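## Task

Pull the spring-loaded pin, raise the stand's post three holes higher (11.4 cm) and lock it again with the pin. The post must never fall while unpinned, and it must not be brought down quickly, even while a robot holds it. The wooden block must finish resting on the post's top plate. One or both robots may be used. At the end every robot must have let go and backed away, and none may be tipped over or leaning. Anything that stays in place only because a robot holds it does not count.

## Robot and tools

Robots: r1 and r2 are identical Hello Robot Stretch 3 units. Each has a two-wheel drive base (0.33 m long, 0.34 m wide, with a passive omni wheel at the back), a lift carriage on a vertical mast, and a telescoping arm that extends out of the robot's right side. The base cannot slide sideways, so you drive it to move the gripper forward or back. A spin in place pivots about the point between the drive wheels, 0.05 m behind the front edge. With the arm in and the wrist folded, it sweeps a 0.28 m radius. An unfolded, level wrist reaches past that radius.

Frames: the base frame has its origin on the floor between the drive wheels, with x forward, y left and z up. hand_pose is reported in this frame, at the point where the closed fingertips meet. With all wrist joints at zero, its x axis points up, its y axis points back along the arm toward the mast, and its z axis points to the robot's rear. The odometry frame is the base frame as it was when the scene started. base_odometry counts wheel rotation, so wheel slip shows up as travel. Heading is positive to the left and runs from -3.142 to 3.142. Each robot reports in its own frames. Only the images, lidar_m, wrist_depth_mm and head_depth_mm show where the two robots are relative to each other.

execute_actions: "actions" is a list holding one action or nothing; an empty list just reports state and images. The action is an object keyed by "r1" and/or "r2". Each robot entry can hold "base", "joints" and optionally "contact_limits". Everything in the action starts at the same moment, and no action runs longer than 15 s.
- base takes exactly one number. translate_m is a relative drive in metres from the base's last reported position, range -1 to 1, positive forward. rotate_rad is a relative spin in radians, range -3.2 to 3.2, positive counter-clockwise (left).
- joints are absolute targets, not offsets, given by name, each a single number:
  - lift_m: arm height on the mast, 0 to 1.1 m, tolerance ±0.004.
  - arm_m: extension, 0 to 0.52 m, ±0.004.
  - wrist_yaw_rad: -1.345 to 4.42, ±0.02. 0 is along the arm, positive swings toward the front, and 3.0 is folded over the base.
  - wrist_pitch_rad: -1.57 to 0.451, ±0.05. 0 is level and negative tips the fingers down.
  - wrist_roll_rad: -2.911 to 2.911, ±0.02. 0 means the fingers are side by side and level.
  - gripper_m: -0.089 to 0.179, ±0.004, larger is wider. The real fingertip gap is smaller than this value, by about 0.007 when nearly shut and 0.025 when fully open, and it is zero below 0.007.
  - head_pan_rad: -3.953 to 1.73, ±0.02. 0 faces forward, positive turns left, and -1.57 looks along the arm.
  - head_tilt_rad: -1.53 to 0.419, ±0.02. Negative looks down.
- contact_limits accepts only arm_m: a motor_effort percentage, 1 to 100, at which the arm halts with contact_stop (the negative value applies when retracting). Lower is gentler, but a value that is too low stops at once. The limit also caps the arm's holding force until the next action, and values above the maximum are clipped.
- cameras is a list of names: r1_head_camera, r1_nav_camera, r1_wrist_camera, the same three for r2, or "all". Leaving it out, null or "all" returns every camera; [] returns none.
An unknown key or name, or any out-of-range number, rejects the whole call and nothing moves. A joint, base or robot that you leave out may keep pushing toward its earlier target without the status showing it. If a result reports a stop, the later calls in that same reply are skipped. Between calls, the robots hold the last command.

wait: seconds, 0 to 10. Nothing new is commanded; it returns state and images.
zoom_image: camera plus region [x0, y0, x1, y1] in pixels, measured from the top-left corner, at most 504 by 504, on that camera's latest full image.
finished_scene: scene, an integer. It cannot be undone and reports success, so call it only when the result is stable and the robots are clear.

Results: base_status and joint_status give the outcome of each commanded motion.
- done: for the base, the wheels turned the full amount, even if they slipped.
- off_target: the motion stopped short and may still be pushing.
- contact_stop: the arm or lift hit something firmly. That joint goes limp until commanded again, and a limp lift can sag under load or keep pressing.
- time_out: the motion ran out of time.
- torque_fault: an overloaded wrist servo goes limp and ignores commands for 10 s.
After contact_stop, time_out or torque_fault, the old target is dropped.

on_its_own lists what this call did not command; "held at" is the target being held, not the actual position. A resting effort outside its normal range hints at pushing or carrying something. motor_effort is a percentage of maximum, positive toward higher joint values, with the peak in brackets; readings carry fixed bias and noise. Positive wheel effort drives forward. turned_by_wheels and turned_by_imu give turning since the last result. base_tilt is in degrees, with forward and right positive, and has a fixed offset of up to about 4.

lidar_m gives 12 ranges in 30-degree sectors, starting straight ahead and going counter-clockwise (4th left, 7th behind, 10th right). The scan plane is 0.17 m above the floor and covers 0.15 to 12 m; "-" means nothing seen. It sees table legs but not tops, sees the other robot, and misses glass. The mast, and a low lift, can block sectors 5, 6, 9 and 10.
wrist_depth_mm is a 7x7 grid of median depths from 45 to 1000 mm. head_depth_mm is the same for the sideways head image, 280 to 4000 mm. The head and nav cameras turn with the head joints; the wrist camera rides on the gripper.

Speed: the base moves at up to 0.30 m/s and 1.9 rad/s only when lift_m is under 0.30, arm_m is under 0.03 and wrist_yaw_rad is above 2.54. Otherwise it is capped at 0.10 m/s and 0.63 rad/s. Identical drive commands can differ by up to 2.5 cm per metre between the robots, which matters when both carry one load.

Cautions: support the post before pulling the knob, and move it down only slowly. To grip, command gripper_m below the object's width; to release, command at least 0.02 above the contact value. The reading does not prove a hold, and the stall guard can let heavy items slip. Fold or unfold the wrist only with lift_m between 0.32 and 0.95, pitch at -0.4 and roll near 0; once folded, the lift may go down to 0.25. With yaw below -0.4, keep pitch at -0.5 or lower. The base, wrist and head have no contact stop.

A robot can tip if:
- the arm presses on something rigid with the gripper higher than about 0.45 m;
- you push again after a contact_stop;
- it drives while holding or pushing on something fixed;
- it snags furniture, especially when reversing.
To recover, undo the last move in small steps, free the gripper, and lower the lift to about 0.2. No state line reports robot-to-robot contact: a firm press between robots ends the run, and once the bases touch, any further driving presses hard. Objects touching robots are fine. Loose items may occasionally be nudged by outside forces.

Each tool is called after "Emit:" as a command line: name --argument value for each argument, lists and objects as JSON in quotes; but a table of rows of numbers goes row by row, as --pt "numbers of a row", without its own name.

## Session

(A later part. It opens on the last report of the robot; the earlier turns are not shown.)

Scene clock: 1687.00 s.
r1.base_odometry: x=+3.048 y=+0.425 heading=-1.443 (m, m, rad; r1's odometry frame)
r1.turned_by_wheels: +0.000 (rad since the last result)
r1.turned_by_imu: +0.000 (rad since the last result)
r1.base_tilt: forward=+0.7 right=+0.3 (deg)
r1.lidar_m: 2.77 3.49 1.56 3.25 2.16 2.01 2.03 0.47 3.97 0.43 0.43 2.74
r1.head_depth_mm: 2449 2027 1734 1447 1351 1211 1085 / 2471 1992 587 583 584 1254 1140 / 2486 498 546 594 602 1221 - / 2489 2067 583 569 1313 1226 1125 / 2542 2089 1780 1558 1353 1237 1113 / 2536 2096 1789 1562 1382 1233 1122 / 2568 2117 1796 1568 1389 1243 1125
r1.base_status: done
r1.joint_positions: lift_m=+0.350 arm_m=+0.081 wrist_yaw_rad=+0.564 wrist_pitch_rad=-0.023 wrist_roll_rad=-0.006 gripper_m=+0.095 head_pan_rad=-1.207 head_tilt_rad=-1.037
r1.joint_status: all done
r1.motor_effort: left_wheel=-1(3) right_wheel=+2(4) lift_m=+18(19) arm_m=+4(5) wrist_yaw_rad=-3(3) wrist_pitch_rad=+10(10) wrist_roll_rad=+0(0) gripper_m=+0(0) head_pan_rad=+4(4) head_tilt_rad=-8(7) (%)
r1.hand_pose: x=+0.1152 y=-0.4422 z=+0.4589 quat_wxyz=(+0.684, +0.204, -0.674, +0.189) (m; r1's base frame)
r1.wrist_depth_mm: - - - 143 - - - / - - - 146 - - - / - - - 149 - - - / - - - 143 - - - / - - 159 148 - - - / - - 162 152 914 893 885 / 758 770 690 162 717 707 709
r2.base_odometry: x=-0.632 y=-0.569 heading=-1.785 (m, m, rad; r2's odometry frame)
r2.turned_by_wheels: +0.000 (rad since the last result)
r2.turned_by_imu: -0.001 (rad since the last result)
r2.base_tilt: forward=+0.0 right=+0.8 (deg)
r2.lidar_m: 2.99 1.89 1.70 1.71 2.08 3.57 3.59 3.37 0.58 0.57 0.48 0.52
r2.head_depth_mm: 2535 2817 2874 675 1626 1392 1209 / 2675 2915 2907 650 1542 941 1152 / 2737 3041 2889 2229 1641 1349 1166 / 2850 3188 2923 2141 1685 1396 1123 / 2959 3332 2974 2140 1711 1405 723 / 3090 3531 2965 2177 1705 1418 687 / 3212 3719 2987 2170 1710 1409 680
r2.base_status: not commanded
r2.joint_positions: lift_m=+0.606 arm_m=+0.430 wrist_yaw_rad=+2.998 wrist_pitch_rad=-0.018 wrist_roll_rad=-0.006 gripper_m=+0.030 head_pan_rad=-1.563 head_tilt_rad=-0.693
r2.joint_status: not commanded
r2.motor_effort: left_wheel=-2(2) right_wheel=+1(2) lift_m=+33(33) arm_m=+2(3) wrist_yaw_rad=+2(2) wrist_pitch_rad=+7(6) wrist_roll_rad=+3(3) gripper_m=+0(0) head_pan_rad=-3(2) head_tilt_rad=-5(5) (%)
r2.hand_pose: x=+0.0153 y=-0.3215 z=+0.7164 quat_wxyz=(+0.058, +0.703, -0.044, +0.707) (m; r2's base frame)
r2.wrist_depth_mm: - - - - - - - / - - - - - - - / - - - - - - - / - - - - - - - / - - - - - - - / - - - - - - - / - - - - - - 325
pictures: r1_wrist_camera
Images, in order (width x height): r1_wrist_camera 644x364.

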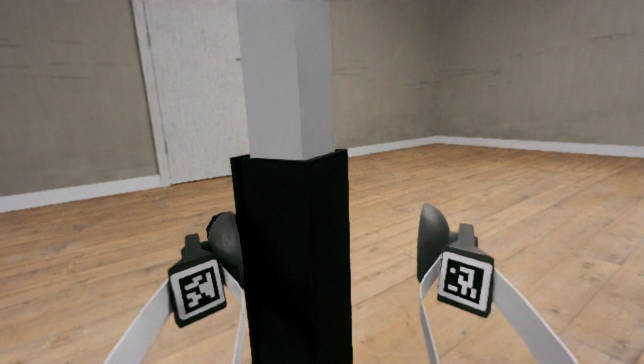

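Emit:
execute_actions --actions '[{"r1": {"base": {"translate_m": 0.004}, "joints": {"arm_m": 0.085}}}]' --cameras '[]'

Emit:
execute_actions --actions '[{"r1": {"base": {"translate_m": 0.02}}}]' --cameras '["r1_wrist_camera", "r2_head_camera"]'

Emit:
zoom_image --camera "r1_wrist_camera" --region '[160, 140, 460, 340]'

Scene clock: 1694.63 s.
r1.base_odometry: x=+3.048 y=+0.421 heading=-1.443 (m, m, rad; r1's odometry frame)
r1.turned_by_wheels: +0.000 (rad since the last result)
r1.turned_by_imu: -0.001 (rad since the last result)
r1.base_tilt: forward=+0.6 right=+0.2 (deg)
r1.lidar_m: 2.76 3.47 1.56 3.25 2.17 2.01 2.03 0.48 3.97 0.43 0.43 2.73
r1.head_depth_mm: 2459 2042 1740 1441 1333 1227 1086 / 2477 1996 577 575 588 1187 1137 / 2492 498 546 591 607 1216 - / 2511 2074 594 574 1316 1228 1121 / 2528 2082 1779 1550 1361 1239 1120 / 2539 2111 1791 1555 1381 1238 1121 / 2576 2123 1798 1570 1390 1242 1127
r1.base_status: done
r1.joint_positions: lift_m=+0.350 arm_m=+0.084 wrist_yaw_rad=+0.567 wrist_pitch_rad=-0.024 wrist_roll_rad=-0.006 gripper_m=+0.095 head_pan_rad=-1.207 head_tilt_rad=-1.037
r1.joint_status: all done
r1.motor_effort: left_wheel=-3(4) right_wheel=+9(9) lift_m=+18(18) arm_m=+9(10) wrist_yaw_rad=-6(7) wrist_pitch_rad=+10(10) wrist_roll_rad=+0(0) gripper_m=-1(1) head_pan_rad=+4(4) head_tilt_rad=-7(7) (%)
r1.hand_pose: x=+0.1158 y=-0.4449 z=+0.4587 quat_wxyz=(+0.684, +0.205, -0.674, +0.190) (m; r1's base frame)
r1.wrist_depth_mm: - - - 135 - - - / - - - 137 - - - / - - - 141 - - - / - - - 136 - - - / - - 154 142 - - - / - - 164 150 872 929 900 / 766 756 701 157 736 711 691
r2.base_odometry: x=-0.632 y=-0.569 heading=-1.785 (m, m, rad; r2's odometry frame)
r2.turned_by_wheels: +0.000 (rad since the last result)
r2.turned_by_imu: -0.001 (rad since the last result)
r2.base_tilt: forward=+0.0 right=+0.8 (deg)
r2.lidar_m: 2.99 1.90 1.70 1.71 2.08 3.56 3.59 3.38 0.58 0.57 0.48 0.52
r2.head_depth_mm: 2545 2818 2874 675 1632 1404 1206 / 2636 2969 2908 651 1547 1002 1149 / 2769 3121 2870 2194 1631 1361 1165 / 2840 3236 2972 2153 1685 1411 1130 / 2957 3329 2952 2151 1713 1405 689 / 3072 3494 2978 2149 1702 1406 976 / 3250 3665 2985 2172 1716 1418 989
r2.base_status: not commanded
r2.joint_positions: lift_m=+0.606 arm_m=+0.430 wrist_yaw_rad=+2.998 wrist_pitch_rad=-0.018 wrist_roll_rad=-0.006 gripper_m=+0.030 head_pan_rad=-1.563 head_tilt_rad=-0.693
r2.joint_status: not commanded
r2.motor_effort: left_wheel=-2(2) right_wheel=+2(1) lift_m=+33(33) arm_m=+2(3) wrist_yaw_rad=+1(2) wrist_pitch_rad=+6(6) wrist_roll_rad=+3(3) gripper_m=+0(0) head_pan_rad=-3(2) head_tilt_rad=-4(5) (%)
r2.hand_pose: x=+0.0153 y=-0.3215 z=+0.7164 quat_wxyz=(+0.058, +0.703, -0.044, +0.707) (m; r2's base frame)
r2.wrist_depth_mm: - - - - - - - / - - - - - - - / - - - - - - - / - - - - - - - / - - - - - - - / - - - - - - - / - - - - - - 333
pictures: none
No camera images: the call's "cameras" was empty. Leave "cameras" out to get every camera's image.

Scene clock: 1695.67 s.
r1.base_odometry: x=+3.051 y=+0.402 heading=-1.444 (m, m, rad; r1's odometry frame)
r1.turned_by_wheels: +0.000 (rad since the last result)
r1.turned_by_imu: -0.028 (rad since the last result)
r1.base_tilt: forward=+0.5 right=+0.2 (deg)
r1.lidar_m: 2.74 3.38 1.55 3.40 2.21 2.02 2.04 0.49 3.96 0.43 0.43 2.73
r1.head_depth_mm: 2446 2041 1746 1448 1351 1230 1094 / 2478 2048 575 582 576 1252 1136 / 2497 498 541 578 601 1220 - / 2528 2069 583 578 1302 1229 1123 / 2539 2068 1772 1556 1350 1228 1118 / 2566 2108 1803 1553 1383 1241 1122 / 2575 2111 1786 1567 1386 1242 1125
r1.base_status: done
r1.joint_positions: lift_m=+0.350 arm_m=+0.084 wrist_yaw_rad=+0.579 wrist_pitch_rad=-0.026 wrist_roll_rad=-0.006 gripper_m=+0.095 head_pan_rad=-1.207 head_tilt_rad=-1.037
r1.joint_status: not commanded
r1.on_its_own: wrist_yaw_rad is at rest, and its effort (-22) is outside its rest range (-12 to +12)
r1.motor_effort: left_wheel=-1(4) right_wheel=+13(17) lift_m=+18(18) arm_m=+11(11) wrist_yaw_rad=-22(22) wrist_pitch_rad=+11(11) wrist_roll_rad=+0(0) gripper_m=-3(3) head_pan_rad=+4(3) head_tilt_rad=-7(7) (%)
r1.hand_pose: x=+0.1184 y=-0.4431 z=+0.4581 quat_wxyz=(+0.683, +0.210, -0.673, +0.194) (m; r1's base frame)
r1.wrist_depth_mm: - - - 124 - - - / - - - 129 - - - / - - - 135 - - - / - - - 132 - - - / - - 177 137 - - - / - - 158 144 897 915 873 / 780 754 730 152 706 710 704
r2.base_odometry: x=-0.632 y=-0.569 heading=-1.785 (m, m, rad; r2's odometry frame)
r2.turned_by_wheels: +0.000 (rad since the last result)
r2.turned_by_imu: +0.000 (rad since the last result)
r2.base_tilt: forward=+0.0 right=+0.8 (deg)
r2.lidar_m: 3.00 1.89 1.71 1.71 2.08 3.57 3.58 3.36 0.58 0.57 0.50 0.54
r2.head_depth_mm: 2572 2842 2901 673 1627 1387 1209 / 2669 2915 2881 648 1542 969 1163 / 2773 3049 2933 2236 1650 1355 1171 / 2829 3169 2894 2130 1692 1402 1125 / 2925 3331 2968 2164 1705 1405 985 / 3094 3483 2956 2140 1711 1415 694 / 3245 3731 2969 2174 1726 1418 695
r2.base_status: not commanded
r2.joint_positions: lift_m=+0.606 arm_m=+0.430 wrist_yaw_rad=+2.998 wrist_pitch_rad=-0.018 wrist_roll_rad=-0.006 gripper_m=+0.030 head_pan_rad=-1.563 head_tilt_rad=-0.693
r2.joint_status: not commanded
r2.motor_effort: left_wheel=-2(2) right_wheel=+2(1) lift_m=+33(33) arm_m=+2(3) wrist_yaw_rad=+1(2) wrist_pitch_rad=+7(7) wrist_roll_rad=+3(3) gripper_m=+0(0) head_pan_rad=-2(2) head_tilt_rad=-4(4) (%)
r2.hand_pose: x=+0.0153 y=-0.3215 z=+0.7164 quat_wxyz=(+0.058, +0.703, -0.044, +0.707) (m; r2's base frame)
r2.wrist_depth_mm: - - - - - - - / - - - - - - - / - - - - - - - / - - - - - - - / - - - - - - - / - - - - - - - / - - - - - - 335
pictures: r1_wrist_camera, r2_head_camera (sideways: a quarter turn clockwise sets it upright)
Images, in order (width x height): r1_wrist_camera 644x364, r2_head_camera 896x504.

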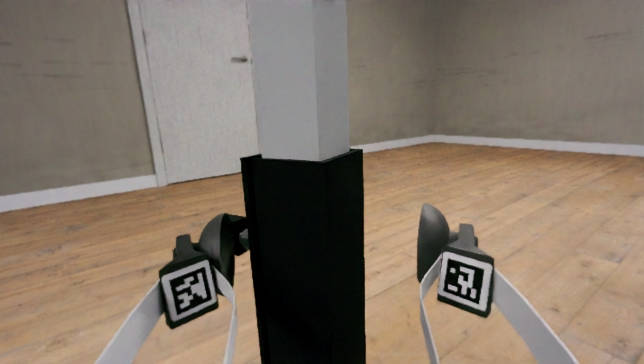

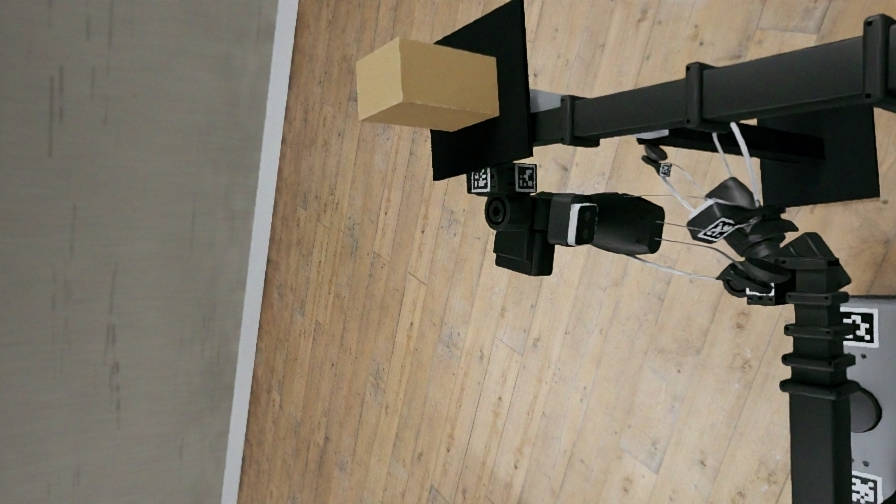

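Region (160, 140, 460, 340) of r1_wrist_camera's 644x364 image, scaled by 1.680.

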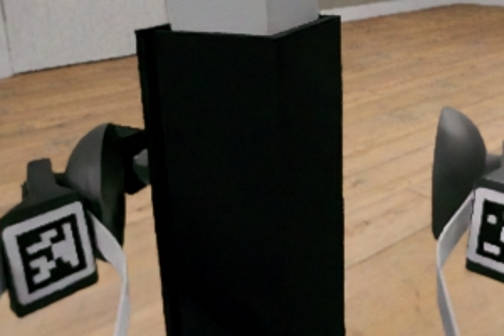

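Emit:
execute_actions --actions '[{"r1": {"joints": {"arm_m": 0.096, "wrist_yaw_rad": 0.66}}}]' --cameras '["r1_wrist_camera", "r2_head_camera"]'

Emit:
zoom_image --camera "r1_wrist_camera" --region '[160, 140, 460, 340]'

Emit:
zoom_image --camera "r2_head_camera" --region '[580, 100, 780, 240]'

Scene clock: 1715.33 s.
r1.base_odometry: x=+3.051 y=+0.402 heading=-1.444 (m, m, rad; r1's odometry frame)
r1.turned_by_wheels: +0.000 (rad since the last result)
r1.turned_by_imu: -0.023 (rad since the last result)
r1.base_tilt: forward=+0.6 right=+0.2 (deg)
r1.lidar_m: 2.73 3.33 1.55 3.50 2.23 2.02 2.03 0.49 3.98 0.44 0.43 2.73
r1.head_depth_mm: 2447 2043 1734 1442 1349 1230 1088 / 2487 2053 601 580 593 1185 1138 / 2493 498 539 608 596 1208 - / 2503 2080 571 568 1307 1228 1124 / 2534 2075 1778 1555 1357 1234 1120 / 2566 2109 1788 1560 1388 1237 1123 / 2565 2122 1800 1567 1393 1247 1125
r1.base_status: not commanded
r1.joint_positions: lift_m=+0.350 arm_m=+0.095 wrist_yaw_rad=+0.667 wrist_pitch_rad=-0.026 wrist_roll_rad=-0.006 gripper_m=+0.095 head_pan_rad=-1.207 head_tilt_rad=-1.037
r1.joint_status: all done
r1.motor_effort: left_wheel=-2(3) right_wheel=+15(15) lift_m=+18(18) arm_m=+14(16) wrist_yaw_rad=-10(23) wrist_pitch_rad=+11(11) wrist_roll_rad=+0(0) gripper_m=-1(3) head_pan_rad=+3(4) head_tilt_rad=-7(7) (%)
r1.hand_pose: x=+0.1367 y=-0.4406 z=+0.4581 quat_wxyz=(+0.673, +0.240, -0.663, +0.223) (m; r1's base frame)
r1.wrist_depth_mm: - - - 123 - - - / - - - 127 - - - / - - - 132 - - - / - - - 130 - - - / - - 179 136 - - - / - - 864 142 878 903 869 / 777 757 716 149 719 691 707
r2.base_odometry: x=-0.632 y=-0.569 heading=-1.785 (m, m, rad; r2's odometry frame)
r2.turned_by_wheels: +0.000 (rad since the last result)
r2.turned_by_imu: -0.001 (rad since the last result)
r2.base_tilt: forward=+0.0 right=+0.8 (deg)
r2.lidar_m: 3.00 1.89 1.70 1.71 2.07 3.57 3.60 3.36 0.58 0.57 0.49 0.54
r2.head_depth_mm: 2564 2845 2855 677 1623 1390 1208 / 2642 2938 2897 651 1559 969 1154 / 2772 3107 2862 2227 1645 1316 1167 / 2860 3192 2914 2149 1697 1399 964 / 2992 3326 2927 2152 1698 1408 992 / 3077 3567 3030 2161 1704 1403 694 / 3219 3605 3001 2149 1727 1417 695
r2.base_status: not commanded
r2.joint_positions: lift_m=+0.606 arm_m=+0.430 wrist_yaw_rad=+2.998 wrist_pitch_rad=-0.018 wrist_roll_rad=-0.006 gripper_m=+0.030 head_pan_rad=-1.563 head_tilt_rad=-0.693
r2.joint_status: not commanded
r2.motor_effort: left_wheel=-2(2) right_wheel=+2(1) lift_m=+33(33) arm_m=+3(3) wrist_yaw_rad=+1(2) wrist_pitch_rad=+7(6) wrist_roll_rad=+3(3) gripper_m=-1(1) head_pan_rad=-2(2) head_tilt_rad=-4(4) (%)
r2.hand_pose: x=+0.0153 y=-0.3215 z=+0.7164 quat_wxyz=(+0.058, +0.703, -0.044, +0.707) (m; r2's base frame)
r2.wrist_depth_mm: - - - - - - - / - - - - - - - / - - - - - - - / - - - - - - - / - - - - - - - / - - - - - - - / - - - - - - 334
pictures: r1_wrist_camera, r2_head_camera (sideways: a quarter turn clockwise sets it upright)
Images, in order (width x height): r1_wrist_camera 644x364, r2_head_camera 896x504.

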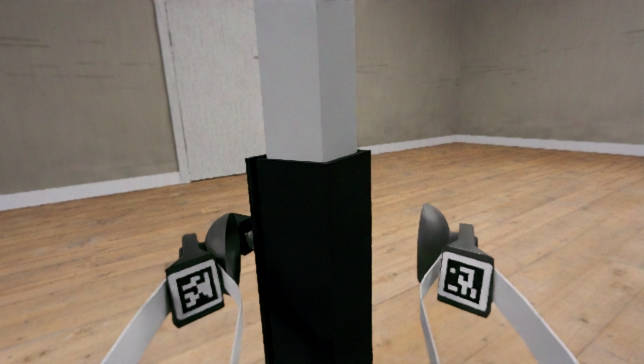

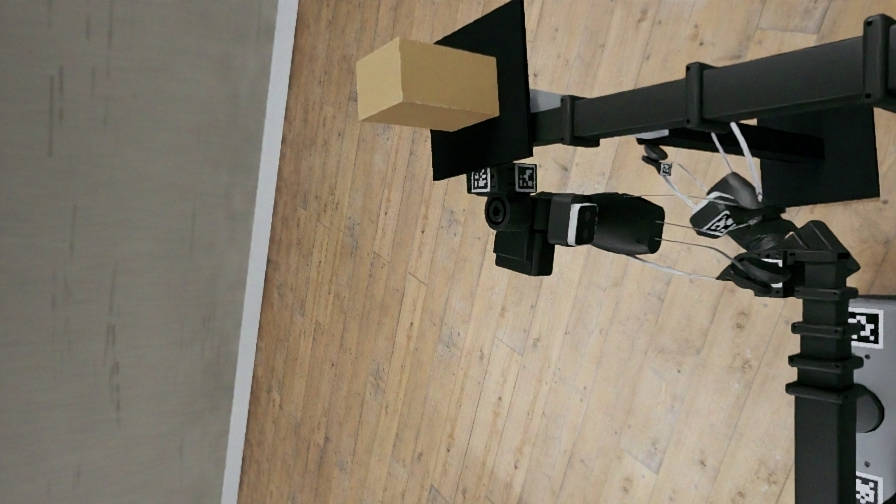

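Region (160, 140, 460, 340) of r1_wrist_camera's 644x364 image, scaled by 1.680.

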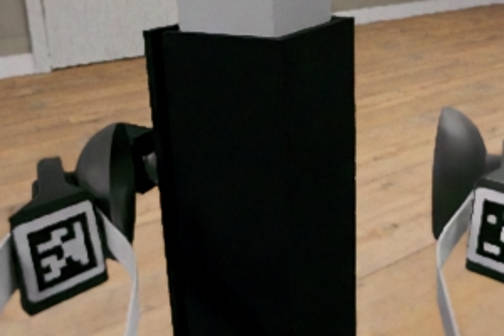

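Region (580, 100, 780, 240) of r2_head_camera's 896x504 image, scaled by 2.520, with more detail than that image has; it fills the top 353 rows of this view, and the rest is white.

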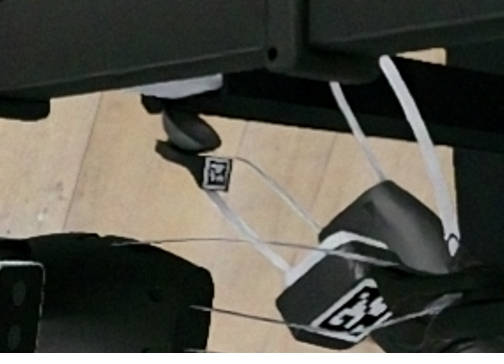

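Emit:
execute_actions --actions '[]'

Scene clock: 1744.87 s.
r1.base_odometry: x=+3.051 y=+0.402 heading=-1.444 (m, m, rad; r1's odometry frame)
r1.turned_by_wheels: +0.000 (rad since the last result)
r1.turned_by_imu: +0.000 (rad since the last result)
r1.base_tilt: forward=+0.6 right=+0.2 (deg)
r1.lidar_m: 2.74 3.34 1.55 3.50 2.23 2.02 2.03 0.49 3.97 0.44 0.43 2.72
r1.head_depth_mm: 2450 2031 1740 1441 1348 1231 1085 / 2476 2037 601 580 594 1188 1135 / 2493 499 540 608 597 1210 - / 2537 2077 572 568 1303 1227 1126 / 2514 2092 1794 1558 1353 1234 1116 / 2559 2098 1789 1556 1381 1245 1123 / 2560 2121 1798 1568 1383 1239 1127
r1.base_status: not commanded
r1.joint_positions: lift_m=+0.350 arm_m=+0.095 wrist_yaw_rad=+0.667 wrist_pitch_rad=-0.026 wrist_roll_rad=-0.006 gripper_m=+0.095 head_pan_rad=-1.207 head_tilt_rad=-1.037
r1.joint_status: all done
r1.motor_effort: left_wheel=-2(3) right_wheel=+15(15) lift_m=+18(18) arm_m=+14(16) wrist_yaw_rad=-10(23) wrist_pitch_rad=+11(11) wrist_roll_rad=+0(0) gripper_m=-1(3) head_pan_rad=+4(4) head_tilt_rad=-7(7) (%)
r1.hand_pose: x=+0.1367 y=-0.4406 z=+0.4581 quat_wxyz=(+0.673, +0.240, -0.663, +0.223) (m; r1's base frame)
r1.wrist_depth_mm: - - - 122 - - - / - - - 126 - - - / - - - 131 - - - / - - - 129 - - - / - - 178 136 - - - / - - 859 142 913 916 905 / 764 744 717 148 710 707 703
r2.base_odometry: x=-0.632 y=-0.569 heading=-1.785 (m, m, rad; r2's odometry frame)
r2.turned_by_wheels: +0.000 (rad since the last result)
r2.turned_by_imu: -0.001 (rad since the last result)
r2.base_tilt: forward=+0.0 right=+0.8 (deg)
r2.lidar_m: 2.99 1.89 1.70 1.71 2.08 3.56 3.60 3.36 0.58 0.57 0.49 0.54
r2.head_depth_mm: 2551 2803 2889 676 1625 1396 1213 / 2661 2959 2937 650 1552 966 1158 / 2747 3030 2896 2218 1643 1312 1170 / 2854 3175 2906 2173 1696 1406 960 / 2940 3363 2958 2170 1703 1417 985 / 3148 3446 2916 2167 1694 1418 691 / 3230 3719 2992 2191 1722 1415 694
r2.base_status: not commanded
r2.joint_positions: lift_m=+0.606 arm_m=+0.430 wrist_yaw_rad=+2.998 wrist_pitch_rad=-0.018 wrist_roll_rad=-0.006 gripper_m=+0.030 head_pan_rad=-1.563 head_tilt_rad=-0.693
r2.joint_status: not commanded
r2.motor_effort: left_wheel=-2(2) right_wheel=+2(1) lift_m=+33(33) arm_m=+2(3) wrist_yaw_rad=+1(2) wrist_pitch_rad=+7(6) wrist_roll_rad=+3(3) gripper_m=+0(1) head_pan_rad=-2(2) head_tilt_rad=-5(4) (%)
r2.hand_pose: x=+0.0153 y=-0.3215 z=+0.7164 quat_wxyz=(+0.058, +0.703, -0.044, +0.707) (m; r2's base frame)
r2.wrist_depth_mm: - - - - - - - / - - - - - - - / - - - - - - - / - - - - - - - / - - - - - - - / - - - - - - - / - - - - - - 337
pictures: r1_head_camera (sideways: a quarter turn clockwise sets it upright), r1_nav_camera (sideways: a quarter turn counterclockwise sets it upright), r1_wrist_camera, r2_head_camera (sideways: a quarter turn clockwise sets it upright), r2_nav_camera (sideways: a quarter turn counterclockwise sets it upright), r2_wrist_camera
Images, in order (width x height): r1_head_camera 896x504, r1_nav_camera 672x504, r1_wrist_camera 644x364, r2_head_camera 896x504, r2_nav_camera 672x504, r2_wrist_camera 644x364.

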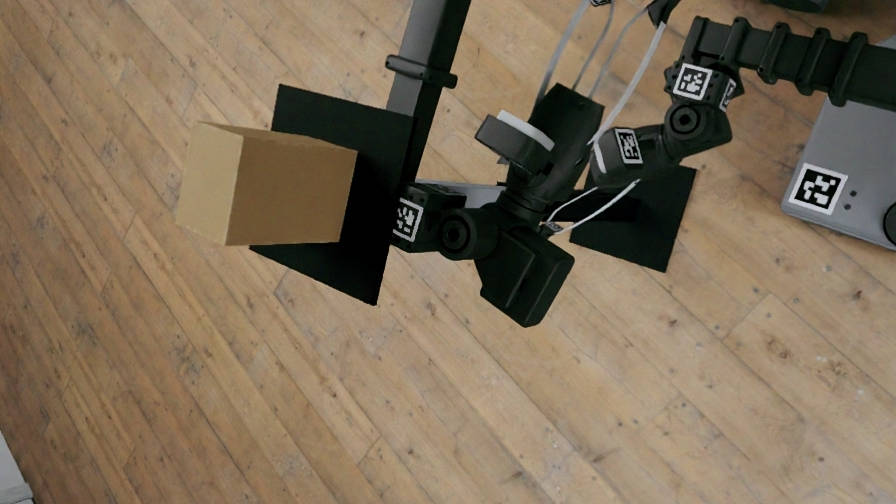

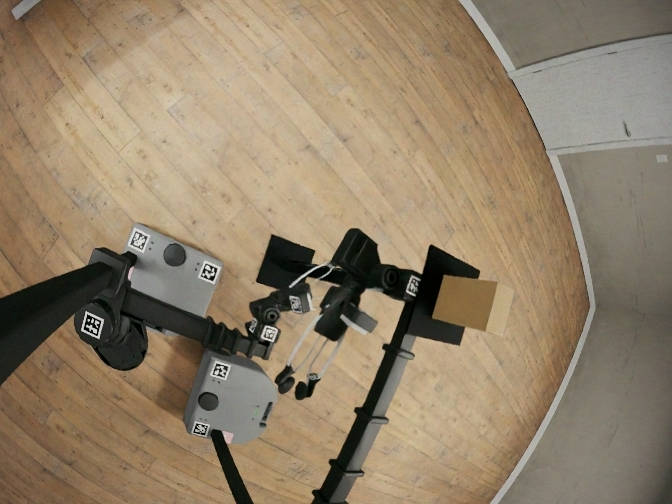

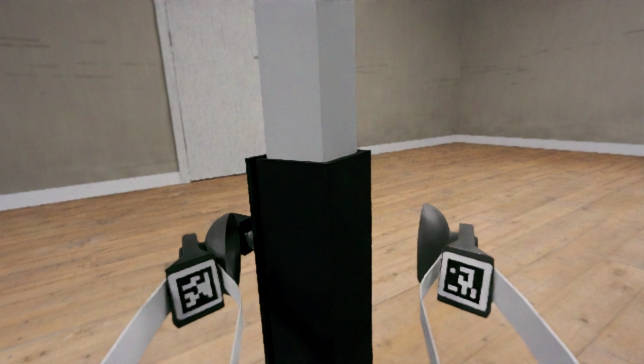

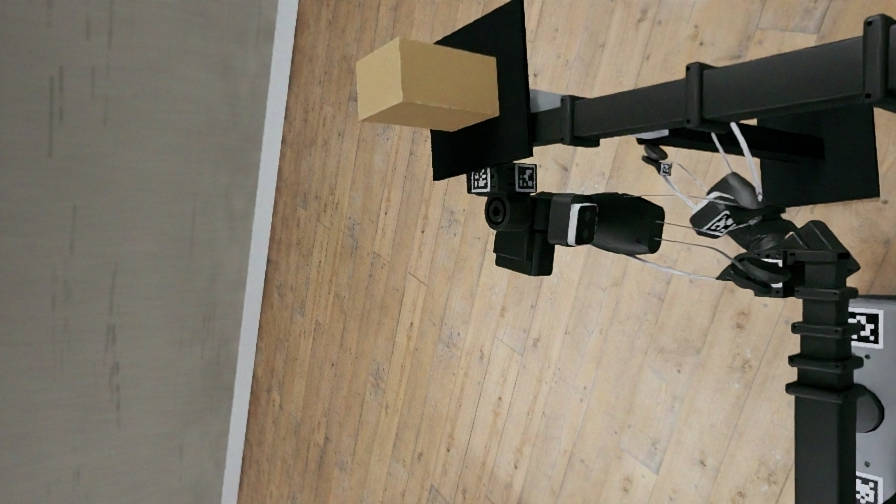

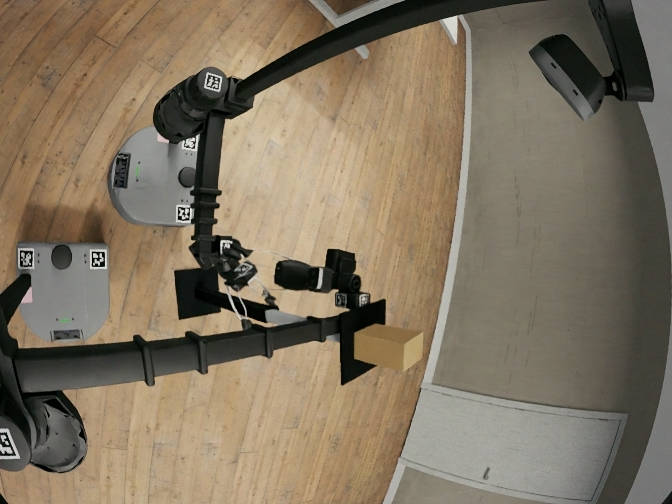

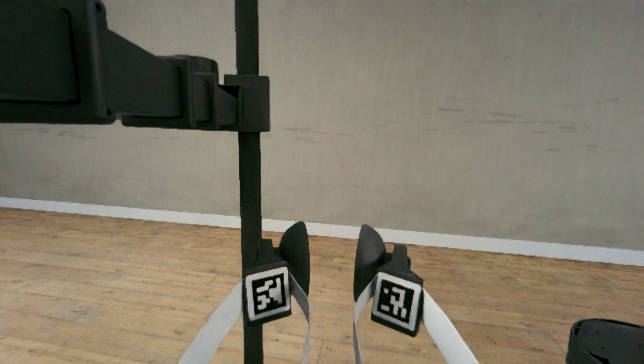

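Emit:
execute_actions --actions '[{"r2": {"joints": {"lift_m": 0.616}}}]' --cameras '["r1_wrist_camera"]'

Scene clock: 1751.40 s.
r1.base_odometry: x=+3.051 y=+0.402 heading=-1.444 (m, m, rad; r1's odometry frame)
r1.turned_by_wheels: +0.000 (rad since the last result)
r1.turned_by_imu: +0.000 (rad since the last result)
r1.base_tilt: forward=+0.5 right=+0.2 (deg)
r1.lidar_m: 2.74 3.35 1.56 3.53 2.23 2.02 2.03 0.49 3.98 0.44 0.43 2.73
r1.head_depth_mm: 2466 2036 1738 1442 1332 1227 1088 / 2469 2045 587 572 574 1189 1136 / 2489 485 539 598 588 1208 - / 2516 2061 560 559 1315 1232 1124 / 2541 2084 1782 1548 1354 1233 1119 / 2555 2103 1795 1555 1382 1239 1123 / 2577 2120 1789 1568 1387 1246 1126
r1.base_status: not commanded
r1.joint_positions: lift_m=+0.350 arm_m=+0.095 wrist_yaw_rad=+0.667 wrist_pitch_rad=-0.026 wrist_roll_rad=-0.006 gripper_m=+0.095 head_pan_rad=-1.207 head_tilt_rad=-1.037
r1.joint_status: not commanded
r1.motor_effort: left_wheel=-2(2) right_wheel=+15(15) lift_m=+18(18) arm_m=+14(14) wrist_yaw_rad=-10(10) wrist_pitch_rad=+12(11) wrist_roll_rad=+0(0) gripper_m=-1(1) head_pan_rad=+3(3) head_tilt_rad=-7(7) (%)
r1.hand_pose: x=+0.1367 y=-0.4406 z=+0.4581 quat_wxyz=(+0.673, +0.240, -0.663, +0.223) (m; r1's base frame)
r1.wrist_depth_mm: - - - 123 - - - / - - - 127 - - - / - - - 132 - - - / - - - 129 - - - / - - 177 136 - - - / - - 873 142 915 894 879 / 762 735 714 149 718 698 704
r2.base_odometry: x=-0.632 y=-0.569 heading=-1.785 (m, m, rad; r2's odometry frame)
r2.turned_by_wheels: +0.000 (rad since the last result)
r2.turned_by_imu: -0.001 (rad since the last result)
r2.base_tilt: forward=+0.0 right=+0.8 (deg)
r2.lidar_m: 2.99 1.90 1.70 1.71 2.08 3.57 3.58 3.37 0.58 0.57 0.49 0.54
r2.head_depth_mm: 2547 2813 2878 659 1663 1389 1219 / 2642 2940 2888 642 1543 960 1160 / 2762 3017 2946 2145 1641 1338 1160 / 2867 3185 2917 2201 1707 1414 808 / 2932 3315 2939 2160 1696 1406 991 / 3068 3459 2964 2179 1703 1399 695 / 3233 3680 2938 2160 1717 1420 695
r2.base_status: not commanded
r2.joint_positions: lift_m=+0.615 arm_m=+0.430 wrist_yaw_rad=+2.998 wrist_pitch_rad=-0.018 wrist_roll_rad=-0.006 gripper_m=+0.030 head_pan_rad=-1.563 head_tilt_rad=-0.693
r2.joint_status: all done
r2.motor_effort: left_wheel=-2(2) right_wheel=+1(1) lift_m=+33(35) arm_m=+3(3) wrist_yaw_rad=+2(1) wrist_pitch_rad=+7(7) wrist_roll_rad=+3(3) gripper_m=+0(0) head_pan_rad=-3(3) head_tilt_rad=-5(5) (%)
r2.hand_pose: x=+0.0153 y=-0.3215 z=+0.7254 quat_wxyz=(+0.058, +0.703, -0.044, +0.707) (m; r2's base frame)
r2.wrist_depth_mm: - - - - - - - / - - - - - - - / - - - - - - - / - - - - - - - / - - - - - - - / - - - - - - - / - - - - - - 346
pictures: r1_wrist_camera
Images, in order (width x height): r1_wrist_camera 644x364.

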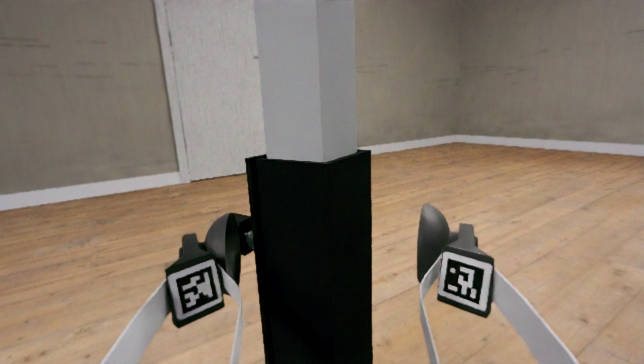

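The post is free. Lifting to just below the target hole.

Emit:
execute_actions --actions '[{"r2": {"joints": {"lift_m": 0.705}}}]' --cameras '["r1_wrist_camera", "r2_head_camera"]'

Scene clock: 1757.07 s.
r1.base_odometry: x=+3.051 y=+0.402 heading=-1.444 (m, m, rad; r1's odometry frame)
r1.turned_by_wheels: +0.000 (rad since the last result)
r1.turned_by_imu: +0.000 (rad since the last result)
r1.base_tilt: forward=+0.6 right=+0.3 (deg)
r1.lidar_m: 2.74 3.33 1.55 3.51 2.23 2.02 2.03 0.49 3.99 0.44 0.43 2.73
r1.head_depth_mm: 2469 2026 480 1523 1329 1252 1089 / 2394 506 484 500 1310 1185 1140 / 411 442 476 518 1099 1207 - / 2498 513 479 482 1351 1228 1124 / 2539 2079 1741 1471 1367 1238 1116 / 2564 2112 1786 1560 1382 1236 1124 / 2596 2101 1803 1568 1382 1240 1125
r1.base_status: not commanded
r1.joint_positions: lift_m=+0.350 arm_m=+0.095 wrist_yaw_rad=+0.667 wrist_pitch_rad=-0.026 wrist_roll_rad=-0.006 gripper_m=+0.095 head_pan_rad=-1.207 head_tilt_rad=-1.037
r1.joint_status: not commanded
r1.motor_effort: left_wheel=-2(3) right_wheel=+15(15) lift_m=+18(18) arm_m=+14(14) wrist_yaw_rad=-10(10) wrist_pitch_rad=+11(11) wrist_roll_rad=+0(0) gripper_m=-1(0) head_pan_rad=+4(4) head_tilt_rad=-7(7) (%)
r1.hand_pose: x=+0.1367 y=-0.4406 z=+0.4581 quat_wxyz=(+0.673, +0.240, -0.663, +0.223) (m; r1's base frame)
r1.wrist_depth_mm: - - - 123 - - - / - - - 127 - - - / - - - 131 - - - / - - - 130 - - - / - - 178 136 - - - / - - 866 142 920 944 887 / 751 761 709 149 707 698 687
r2.base_odometry: x=-0.632 y=-0.569 heading=-1.785 (m, m, rad; r2's odometry frame)
r2.turned_by_wheels: +0.000 (rad since the last result)
r2.turned_by_imu: -0.001 (rad since the last result)
r2.base_tilt: forward=+0.1 right=+0.8 (deg)
r2.lidar_m: 2.99 1.89 1.70 1.71 2.07 3.57 3.58 3.37 0.58 0.57 0.49 0.54
r2.head_depth_mm: 2566 2849 570 634 1695 1417 - / 2674 2961 595 592 1596 945 1162 / 2755 3059 2942 1943 1651 1302 1168 / 2864 3183 2916 2339 1662 1384 807 / 2936 3370 2977 2137 1692 1406 990 / 3072 3491 2958 2172 1707 1410 694 / 3247 3642 3000 2186 1701 1420 696
r2.base_status: not commanded
r2.joint_positions: lift_m=+0.704 arm_m=+0.430 wrist_yaw_rad=+2.998 wrist_pitch_rad=-0.018 wrist_roll_rad=-0.006 gripper_m=+0.030 head_pan_rad=-1.563 head_tilt_rad=-0.693
r2.joint_status: all done
r2.motor_effort: left_wheel=-2(2) right_wheel=+2(2) lift_m=+33(34) arm_m=+3(3) wrist_yaw_rad=+1(1) wrist_pitch_rad=+6(7) wrist_roll_rad=+3(3) gripper_m=+0(1) head_pan_rad=-2(3) head_tilt_rad=-5(5) (%)
r2.hand_pose: x=+0.0153 y=-0.3215 z=+0.8144 quat_wxyz=(+0.058, +0.703, -0.044, +0.707) (m; r2's base frame)
r2.wrist_depth_mm: - - - - - - - / - - - - - - - / - - - - - - - / - - - - - - - / - - - - - - - / - - - - - - - / - - - - - - -
pictures: r1_wrist_camera, r2_head_camera (sideways: a quarter turn clockwise sets it upright)
Images, in order (width x height): r1_wrist_camera 644x364, r2_head_camera 896x504.

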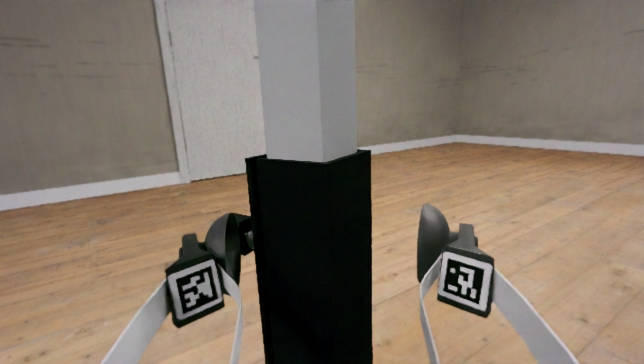

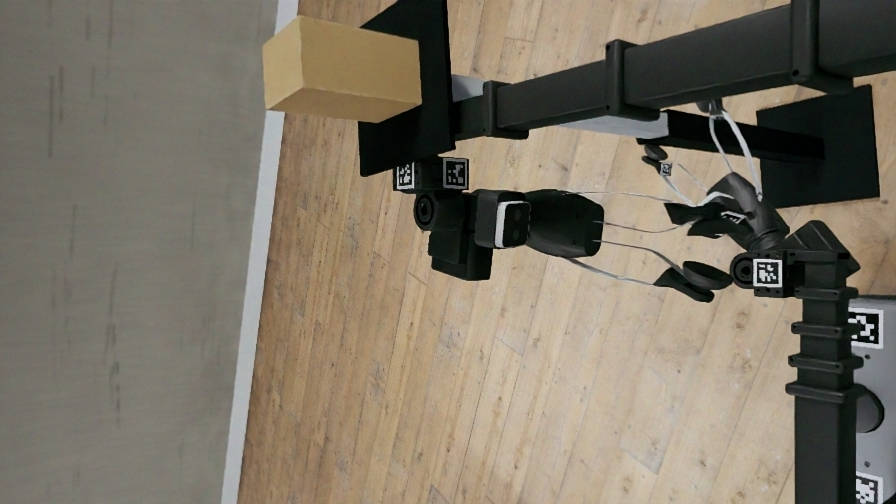

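Emit:
execute_actions --actions '[{"r1": {"base": {"translate_m": -0.008}, "joints": {"arm_m": 0.04}}}]' --cameras '["r1_wrist_camera"]'

Emit:
execute_actions --actions '[{"r2": {"joints": {"lift_m": 0.716}}}]' --cameras '["r1_wrist_camera"]'

Scene clock: 1771.43 s.
r1.base_odometry: x=+3.050 y=+0.410 heading=-1.444 (m, m, rad; r1's odometry frame)
r1.turned_by_wheels: +0.000 (rad since the last result)
r1.turned_by_imu: +0.000 (rad since the last result)
r1.base_tilt: forward=+0.6 right=+0.2 (deg)
r1.lidar_m: 2.75 3.36 1.56 3.50 2.23 2.01 2.02 0.48 3.97 4.00 0.43 2.73
r1.head_depth_mm: 2434 2046 479 1523 1326 1223 1084 / 2457 518 484 512 1312 1251 - / 410 441 481 519 1295 1207 - / 2423 485 478 489 1333 1225 1122 / 2522 2098 1740 509 1373 1233 1118 / 2537 2098 1793 1557 1378 1235 1122 / 2555 2105 1804 1562 1392 1242 1127
r1.base_status: done
r1.joint_positions: lift_m=+0.350 arm_m=+0.040 wrist_yaw_rad=+0.660 wrist_pitch_rad=-0.024 wrist_roll_rad=-0.006 gripper_m=+0.095 head_pan_rad=-1.207 head_tilt_rad=-1.037
r1.joint_status: all done
r1.motor_effort: left_wheel=+2(6) right_wheel=-1(12) lift_m=+18(19) arm_m=-3(14) wrist_yaw_rad=-1(11) wrist_pitch_rad=+10(11) wrist_roll_rad=+0(0) gripper_m=+0(1) head_pan_rad=+4(3) head_tilt_rad=-7(7) (%)
r1.hand_pose: x=+0.1354 y=-0.3871 z=+0.4586 quat_wxyz=(+0.674, +0.237, -0.664, +0.222) (m; r1's base frame)
r1.wrist_depth_mm: - - - 171 - - - / - - - 178 - - - / - - - 184 - - - / - - - 189 - - - / - - - 195 - - - / - - 920 206 786 925 877 / 770 775 738 220 694 709 704
r2.base_odometry: x=-0.632 y=-0.569 heading=-1.785 (m, m, rad; r2's odometry frame)
r2.turned_by_wheels: +0.000 (rad since the last result)
r2.turned_by_imu: -0.001 (rad since the last result)
r2.base_tilt: forward=+0.0 right=+0.8 (deg)
r2.lidar_m: 3.00 1.89 1.70 1.71 2.08 3.56 3.59 3.38 0.58 0.57 0.49 0.53
r2.head_depth_mm: 2549 2840 570 635 1703 1427 - / 2666 2970 594 591 1600 1002 1157 / 2743 3094 2910 1944 1647 1332 1163 / 2809 3204 2940 2319 1660 1076 1174 / 2976 3330 2985 2150 1709 1406 698 / 3087 3464 2982 2172 1706 1399 982 / 3252 3692 2982 2184 1713 1427 995
r2.base_status: not commanded
r2.joint_positions: lift_m=+0.704 arm_m=+0.430 wrist_yaw_rad=+2.998 wrist_pitch_rad=-0.018 wrist_roll_rad=-0.006 gripper_m=+0.030 head_pan_rad=-1.563 head_tilt_rad=-0.693
r2.joint_status: not commanded
r2.motor_effort: left_wheel=-2(2) right_wheel=+2(2) lift_m=+33(33) arm_m=+2(2) wrist_yaw_rad=+1(1) wrist_pitch_rad=+7(6) wrist_roll_rad=+3(3) gripper_m=-1(0) head_pan_rad=-2(3) head_tilt_rad=-5(5) (%)
r2.hand_pose: x=+0.0153 y=-0.3215 z=+0.8144 quat_wxyz=(+0.058, +0.703, -0.044, +0.707) (m; r2's base frame)
r2.wrist_depth_mm: - - - - - - - / - - - - - - - / - - - - - - - / - - - - - - - / - - - - - - - / - - - - - - - / - - - - - - -
pictures: r1_wrist_camera
Images, in order (width x height): r1_wrist_camera 644x364.

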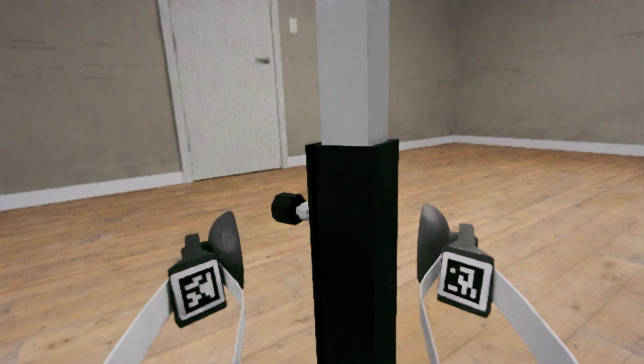

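Scene clock: 1772.20 s.
r1.base_odometry: x=+3.050 y=+0.410 heading=-1.444 (m, m, rad; r1's odometry frame)
r1.turned_by_wheels: +0.000 (rad since the last result)
r1.turned_by_imu: +0.000 (rad since the last result)
r1.base_tilt: forward=+0.6 right=+0.3 (deg)
r1.lidar_m: 2.75 3.34 1.55 3.49 2.22 2.01 2.02 0.48 3.98 3.99 0.43 2.73
r1.head_depth_mm: 2456 2041 473 1526 1321 1224 1086 / 2382 511 478 496 1312 1245 - / 399 442 471 510 1305 1202 - / 2325 483 464 479 1340 1228 1122 / 2528 2086 1745 501 1375 1231 1115 / 2562 2100 1781 1555 1375 1235 1120 / 2577 2118 1799 1566 1387 1241 1125
r1.base_status: not commanded
r1.joint_positions: lift_m=+0.350 arm_m=+0.040 wrist_yaw_rad=+0.660 wrist_pitch_rad=-0.024 wrist_roll_rad=-0.006 gripper_m=+0.095 head_pan_rad=-1.207 head_tilt_rad=-1.037
r1.joint_status: not commanded
r1.motor_effort: left_wheel=+2(2) right_wheel=-1(1) lift_m=+19(18) arm_m=-3(3) wrist_yaw_rad=-1(0) wrist_pitch_rad=+10(10) wrist_roll_rad=+0(0) gripper_m=+0(0) head_pan_rad=+3(4) head_tilt_rad=-7(7) (%)
r1.hand_pose: x=+0.1354 y=-0.3871 z=+0.4586 quat_wxyz=(+0.674, +0.237, -0.664, +0.222) (m; r1's base frame)
r1.wrist_depth_mm: - - - 172 - - - / - - - 179 - - - / - - - 184 - - - / - - - 189 - - - / - - - 196 - - - / - - 920 206 833 905 900 / 779 749 741 220 692 699 702
r2.base_odometry: x=-0.632 y=-0.569 heading=-1.785 (m, m, rad; r2's odometry frame)
r2.turned_by_wheels: +0.000 (rad since the last result)
r2.turned_by_imu: +0.000 (rad since the last result)
r2.base_tilt: forward=+0.0 right=+0.8 (deg)
r2.lidar_m: 2.99 1.89 1.70 1.71 2.08 3.55 3.56 3.38 0.58 0.57 0.49 0.53
r2.head_depth_mm: 2564 2837 559 1912 1731 1439 - / 2645 2901 591 595 1566 1019 1160 / 2769 3037 2930 1979 1666 1343 1165 / 2836 3229 2941 2323 1654 843 1175 / 2964 3365 2934 2166 1706 1404 698 / 3132 3508 2975 2183 1709 1404 985 / 3207 3704 2997 2195 1718 1412 995
r2.base_status: not commanded
r2.joint_positions: lift_m=+0.715 arm_m=+0.430 wrist_yaw_rad=+2.998 wrist_pitch_rad=-0.018 wrist_roll_rad=-0.006 gripper_m=+0.030 head_pan_rad=-1.563 head_tilt_rad=-0.693
r2.joint_status: all done
r2.motor_effort: left_wheel=-2(2) right_wheel=+3(2) lift_m=+37(38) arm_m=+2(2) wrist_yaw_rad=+1(2) wrist_pitch_rad=+6(6) wrist_roll_rad=+3(3) gripper_m=+0(1) head_pan_rad=-3(2) head_tilt_rad=-4(5) (%)
r2.hand_pose: x=+0.0153 y=-0.3215 z=+0.8251 quat_wxyz=(+0.058, +0.703, -0.044, +0.707) (m; r2's base frame)
r2.wrist_depth_mm: - - - - - - - / - - - - - - - / - - - - - - - / - - - - - - - / - - - - - - - / - - - - - - - / - - - - - - -
pictures: r1_wrist_camera
Images, in order (width x height): r1_wrist_camera 644x364.

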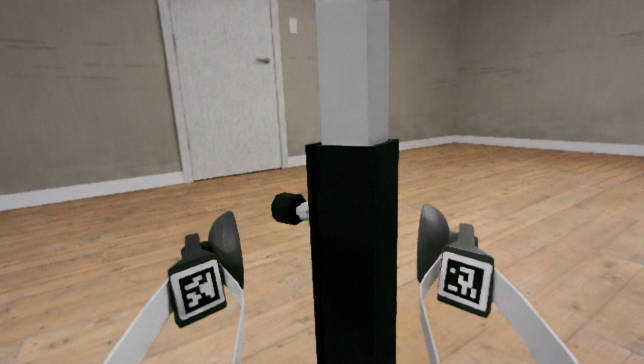

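Emit:
execute_actions --actions '[{"r2": {"joints": {"lift_m": 0.7215}}}]' --cameras '["r1_wrist_camera"]'

Scene clock: 1779.13 s.
r1.base_odometry: x=+3.050 y=+0.410 heading=-1.444 (m, m, rad; r1's odometry frame)
r1.turned_by_wheels: +0.000 (rad since the last result)
r1.turned_by_imu: +0.000 (rad since the last result)
r1.base_tilt: forward=+0.6 right=+0.2 (deg)
r1.lidar_m: 2.76 3.32 1.56 3.47 2.23 2.01 2.02 0.48 3.97 3.99 0.43 2.73
r1.head_depth_mm: 2452 2034 468 1527 1328 1227 1086 / 2331 503 481 484 1319 1247 - / 393 442 463 504 1301 1210 - / 2298 476 460 480 1334 1230 1122 / 2517 2094 1740 492 1374 1234 1118 / 2538 2091 1791 1551 1376 1237 1122 / 2588 2107 1796 1567 1382 1241 1127
r1.base_status: not commanded
r1.joint_positions: lift_m=+0.350 arm_m=+0.040 wrist_yaw_rad=+0.660 wrist_pitch_rad=-0.024 wrist_roll_rad=-0.006 gripper_m=+0.095 head_pan_rad=-1.207 head_tilt_rad=-1.037
r1.joint_status: not commanded
r1.motor_effort: left_wheel=+2(2) right_wheel=-1(1) lift_m=+18(18) arm_m=-3(3) wrist_yaw_rad=-1(1) wrist_pitch_rad=+11(11) wrist_roll_rad=+0(0) gripper_m=+0(0) head_pan_rad=+4(4) head_tilt_rad=-6(7) (%)
r1.hand_pose: x=+0.1354 y=-0.3871 z=+0.4586 quat_wxyz=(+0.674, +0.237, -0.664, +0.222) (m; r1's base frame)
r1.wrist_depth_mm: - - - 171 - - - / - - - 179 - - - / - - - 183 - - - / - - - 187 - - - / - - - 196 - - - / - - 908 205 818 913 883 / 778 758 751 219 689 695 686
r2.base_odometry: x=-0.632 y=-0.569 heading=-1.785 (m, m, rad; r2's odometry frame)
r2.turned_by_wheels: +0.000 (rad since the last result)
r2.turned_by_imu: -0.001 (rad since the last result)
r2.base_tilt: forward=+0.0 right=+0.7 (deg)
r2.lidar_m: 2.99 1.90 1.70 1.71 2.08 3.56 3.59 3.37 0.58 0.57 0.49 0.53
r2.head_depth_mm: 2572 2811 547 1912 1734 - - / 2664 3004 592 586 1571 1166 1157 / 2745 3030 2894 1980 1644 1342 1167 / 2884 3236 2928 2333 1645 835 1168 / 2991 3345 2982 2145 1700 1403 699 / 3094 3485 3000 2164 1703 1411 979 / 3237 3688 2931 2178 1720 1410 992
r2.base_status: not commanded
r2.joint_positions: lift_m=+0.721 arm_m=+0.430 wrist_yaw_rad=+2.998 wrist_pitch_rad=-0.018 wrist_roll_rad=-0.006 gripper_m=+0.030 head_pan_rad=-1.563 head_tilt_rad=-0.693
r2.joint_status: all done
r2.motor_effort: left_wheel=-2(2) right_wheel=+2(2) lift_m=+37(39) arm_m=+3(3) wrist_yaw_rad=+1(2) wrist_pitch_rad=+7(7) wrist_roll_rad=+3(4) gripper_m=+0(1) head_pan_rad=-3(2) head_tilt_rad=-5(5) (%)
r2.hand_pose: x=+0.0153 y=-0.3215 z=+0.8306 quat_wxyz=(+0.058, +0.703, -0.044, +0.707) (m; r2's base frame)
r2.wrist_depth_mm: - - - - - - - / - - - - - - - / - - - - - - - / - - - - - - - / - - - - - - - / - - - - - - - / - - - - - - -
pictures: r1_wrist_camera
Images, in order (width x height): r1_wrist_camera 644x364.

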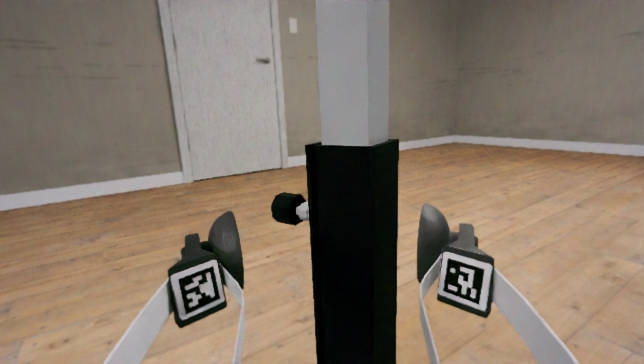

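Emit:
execute_actions --actions '[{"r2": {"joints": {"lift_m": 0.7245}}}]' --cameras '["r1_wrist_camera"]'

Scene clock: 1783.67 s.
r1.base_odometry: x=+3.050 y=+0.410 heading=-1.444 (m, m, rad; r1's odometry frame)
r1.turned_by_wheels: +0.000 (rad since the last result)
r1.turned_by_imu: +0.000 (rad since the last result)
r1.base_tilt: forward=+0.6 right=+0.2 (deg)
r1.lidar_m: 2.75 3.34 1.56 3.48 2.22 2.01 2.02 0.48 3.98 4.01 0.43 2.73
r1.head_depth_mm: 2466 2032 465 1516 1332 1224 1085 / 2329 501 479 482 1317 1244 - / 391 442 468 503 1307 1208 - / 2292 474 459 477 1340 1226 1121 / 2510 2101 1748 486 1374 1235 1118 / 2553 2086 1786 1553 1379 1236 1126 / 2551 2111 1798 1564 1389 1239 1122
r1.base_status: not commanded
r1.joint_positions: lift_m=+0.350 arm_m=+0.040 wrist_yaw_rad=+0.660 wrist_pitch_rad=-0.024 wrist_roll_rad=-0.006 gripper_m=+0.095 head_pan_rad=-1.207 head_tilt_rad=-1.037
r1.joint_status: not commanded
r1.motor_effort: left_wheel=+1(2) right_wheel=-1(1) lift_m=+18(18) arm_m=-3(3) wrist_yaw_rad=-1(1) wrist_pitch_rad=+10(11) wrist_roll_rad=+0(0) gripper_m=+0(0) head_pan_rad=+4(4) head_tilt_rad=-7(7) (%)
r1.hand_pose: x=+0.1354 y=-0.3871 z=+0.4586 quat_wxyz=(+0.674, +0.237, -0.664, +0.222) (m; r1's base frame)
r1.wrist_depth_mm: - - - 172 - - - / - - - 178 - - - / - - - 182 - - - / - - - 188 - - - / - - - 196 - - - / - - 918 207 802 909 887 / 764 746 731 220 685 701 704
r2.base_odometry: x=-0.632 y=-0.569 heading=-1.785 (m, m, rad; r2's odometry frame)
r2.turned_by_wheels: +0.000 (rad since the last result)
r2.turned_by_imu: -0.001 (rad since the last result)
r2.base_tilt: forward=+0.0 right=+0.8 (deg)
r2.lidar_m: 3.00 1.89 1.70 1.71 2.08 3.56 3.60 3.37 0.58 0.57 0.49 0.53
r2.head_depth_mm: 2554 2797 548 1910 1732 - - / 2638 2952 590 581 1567 1163 1159 / 2735 3090 2917 1971 1640 1347 1170 / 2850 3210 2916 2335 1636 835 1169 / 2967 3312 2946 2162 1704 1403 695 / 3094 3466 2990 2151 1709 1412 983 / 3240 3689 2978 2197 1717 1411 992
r2.base_status: not commanded
r2.joint_positions: lift_m=+0.723 arm_m=+0.430 wrist_yaw_rad=+2.998 wrist_pitch_rad=-0.018 wrist_roll_rad=-0.006 gripper_m=+0.030 head_pan_rad=-1.563 head_tilt_rad=-0.693
r2.joint_status: all done
r2.motor_effort: left_wheel=-4(3) right_wheel=+4(4) lift_m=+41(43) arm_m=+2(2) wrist_yaw_rad=+1(1) wrist_pitch_rad=+6(7) wrist_roll_rad=+3(3) gripper_m=+0(0) head_pan_rad=-2(3) head_tilt_rad=-4(5) (%)
r2.hand_pose: x=+0.0152 y=-0.3215 z=+0.8333 quat_wxyz=(+0.058, +0.703, -0.044, +0.707) (m; r2's base frame)
r2.wrist_depth_mm: - - - - - - - / - - - - - - - / - - - - - - - / - - - - - - - / - - - - - - - / - - - - - - - / - - - - - - -
pictures: r1_wrist_camera
Images, in order (width x height): r1_wrist_camera 644x364.

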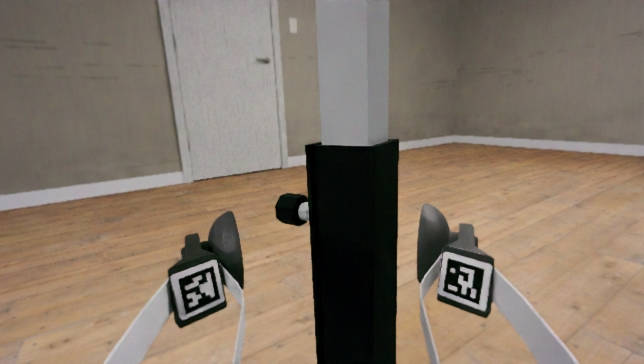

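Emit:
execute_actions --actions '[{"r2": {"joints": {"lift_m": 0.7215}}}]' --cameras '["r1_wrist_camera"]'

Scene clock: 1788.37 s.
r1.base_odometry: x=+3.050 y=+0.410 heading=-1.444 (m, m, rad; r1's odometry frame)
r1.turned_by_wheels: +0.000 (rad since the last result)
r1.turned_by_imu: +0.000 (rad since the last result)
r1.base_tilt: forward=+0.6 right=+0.3 (deg)
r1.lidar_m: 2.75 3.36 1.56 3.48 2.22 2.01 2.02 0.48 3.96 4.01 0.43 2.73
r1.head_depth_mm: 2431 2040 466 1521 1335 1224 1085 / 2330 491 477 483 1317 1254 - / 390 441 463 503 1303 1200 - / 2304 475 458 478 1339 1229 1125 / 2536 2084 1734 486 1371 1234 1125 / 2551 2098 1790 1566 1379 1238 1125 / 2572 2116 1796 1567 1386 1247 1126
r1.base_status: not commanded
r1.joint_positions: lift_m=+0.350 arm_m=+0.040 wrist_yaw_rad=+0.660 wrist_pitch_rad=-0.024 wrist_roll_rad=-0.006 gripper_m=+0.095 head_pan_rad=-1.207 head_tilt_rad=-1.037
r1.joint_status: not commanded
r1.motor_effort: left_wheel=+2(2) right_wheel=+0(1) lift_m=+18(19) arm_m=-3(3) wrist_yaw_rad=-1(1) wrist_pitch_rad=+10(10) wrist_roll_rad=+0(0) gripper_m=+0(0) head_pan_rad=+4(4) head_tilt_rad=-7(7) (%)
r1.hand_pose: x=+0.1354 y=-0.3871 z=+0.4586 quat_wxyz=(+0.674, +0.237, -0.664, +0.222) (m; r1's base frame)
r1.wrist_depth_mm: - - - 172 - - - / - - - 179 - - - / - - - 185 - - - / - - - 187 - - - / - - - 196 - - - / - - 934 205 823 901 876 / 777 755 717 220 698 701 695
r2.base_odometry: x=-0.632 y=-0.569 heading=-1.785 (m, m, rad; r2's odometry frame)
r2.turned_by_wheels: +0.000 (rad since the last result)
r2.turned_by_imu: -0.001 (rad since the last result)
r2.base_tilt: forward=+0.0 right=+0.8 (deg)
r2.lidar_m: 3.00 1.89 1.70 1.71 2.08 3.56 3.58 3.37 0.58 0.57 0.49 0.53
r2.head_depth_mm: 2554 2819 548 1890 1740 - - / 2655 2953 592 584 1570 1162 1159 / 2734 3027 2912 1985 1637 1345 1174 / 2858 3226 2931 2296 1640 838 1166 / 2958 3318 2989 2169 1702 1405 699 / 3080 3456 2988 2174 1707 1410 984 / 3286 3644 3016 2178 1704 1417 993
r2.base_status: not commanded
r2.joint_positions: lift_m=+0.721 arm_m=+0.430 wrist_yaw_rad=+2.998 wrist_pitch_rad=-0.018 wrist_roll_rad=-0.006 gripper_m=+0.030 head_pan_rad=-1.563 head_tilt_rad=-0.693
r2.joint_status: all done
r2.motor_effort: left_wheel=-3(3) right_wheel=+2(3) lift_m=+23(40) arm_m=+3(3) wrist_yaw_rad=+1(1) wrist_pitch_rad=+6(7) wrist_roll_rad=+3(3) gripper_m=-1(0) head_pan_rad=-3(3) head_tilt_rad=-5(5) (%)
r2.hand_pose: x=+0.0152 y=-0.3215 z=+0.8313 quat_wxyz=(+0.058, +0.703, -0.044, +0.707) (m; r2's base frame)
r2.wrist_depth_mm: - - - - - - - / - - - - - - - / - - - - - - - / - - - - - - - / - - - - - - - / - - - - - - - / - - - - - - -
pictures: r1_wrist_camera
Images, in order (width x height): r1_wrist_camera 644x364.

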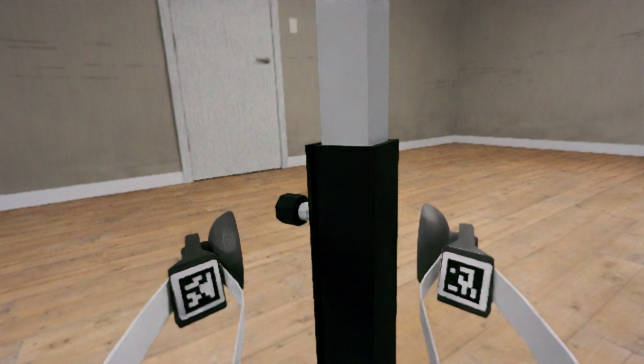

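Emit:
zoom_image --camera "r1_wrist_camera" --region '[240, 160, 360, 250]'

Region (240, 160, 360, 250) of r1_wrist_camera's 644x364 image, scaled by 4.200; it fills the top 378 rows of this view, and the rest is white.

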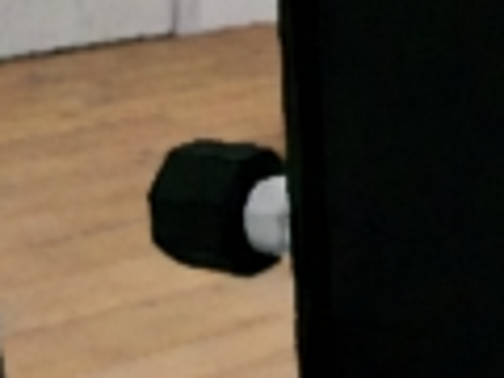

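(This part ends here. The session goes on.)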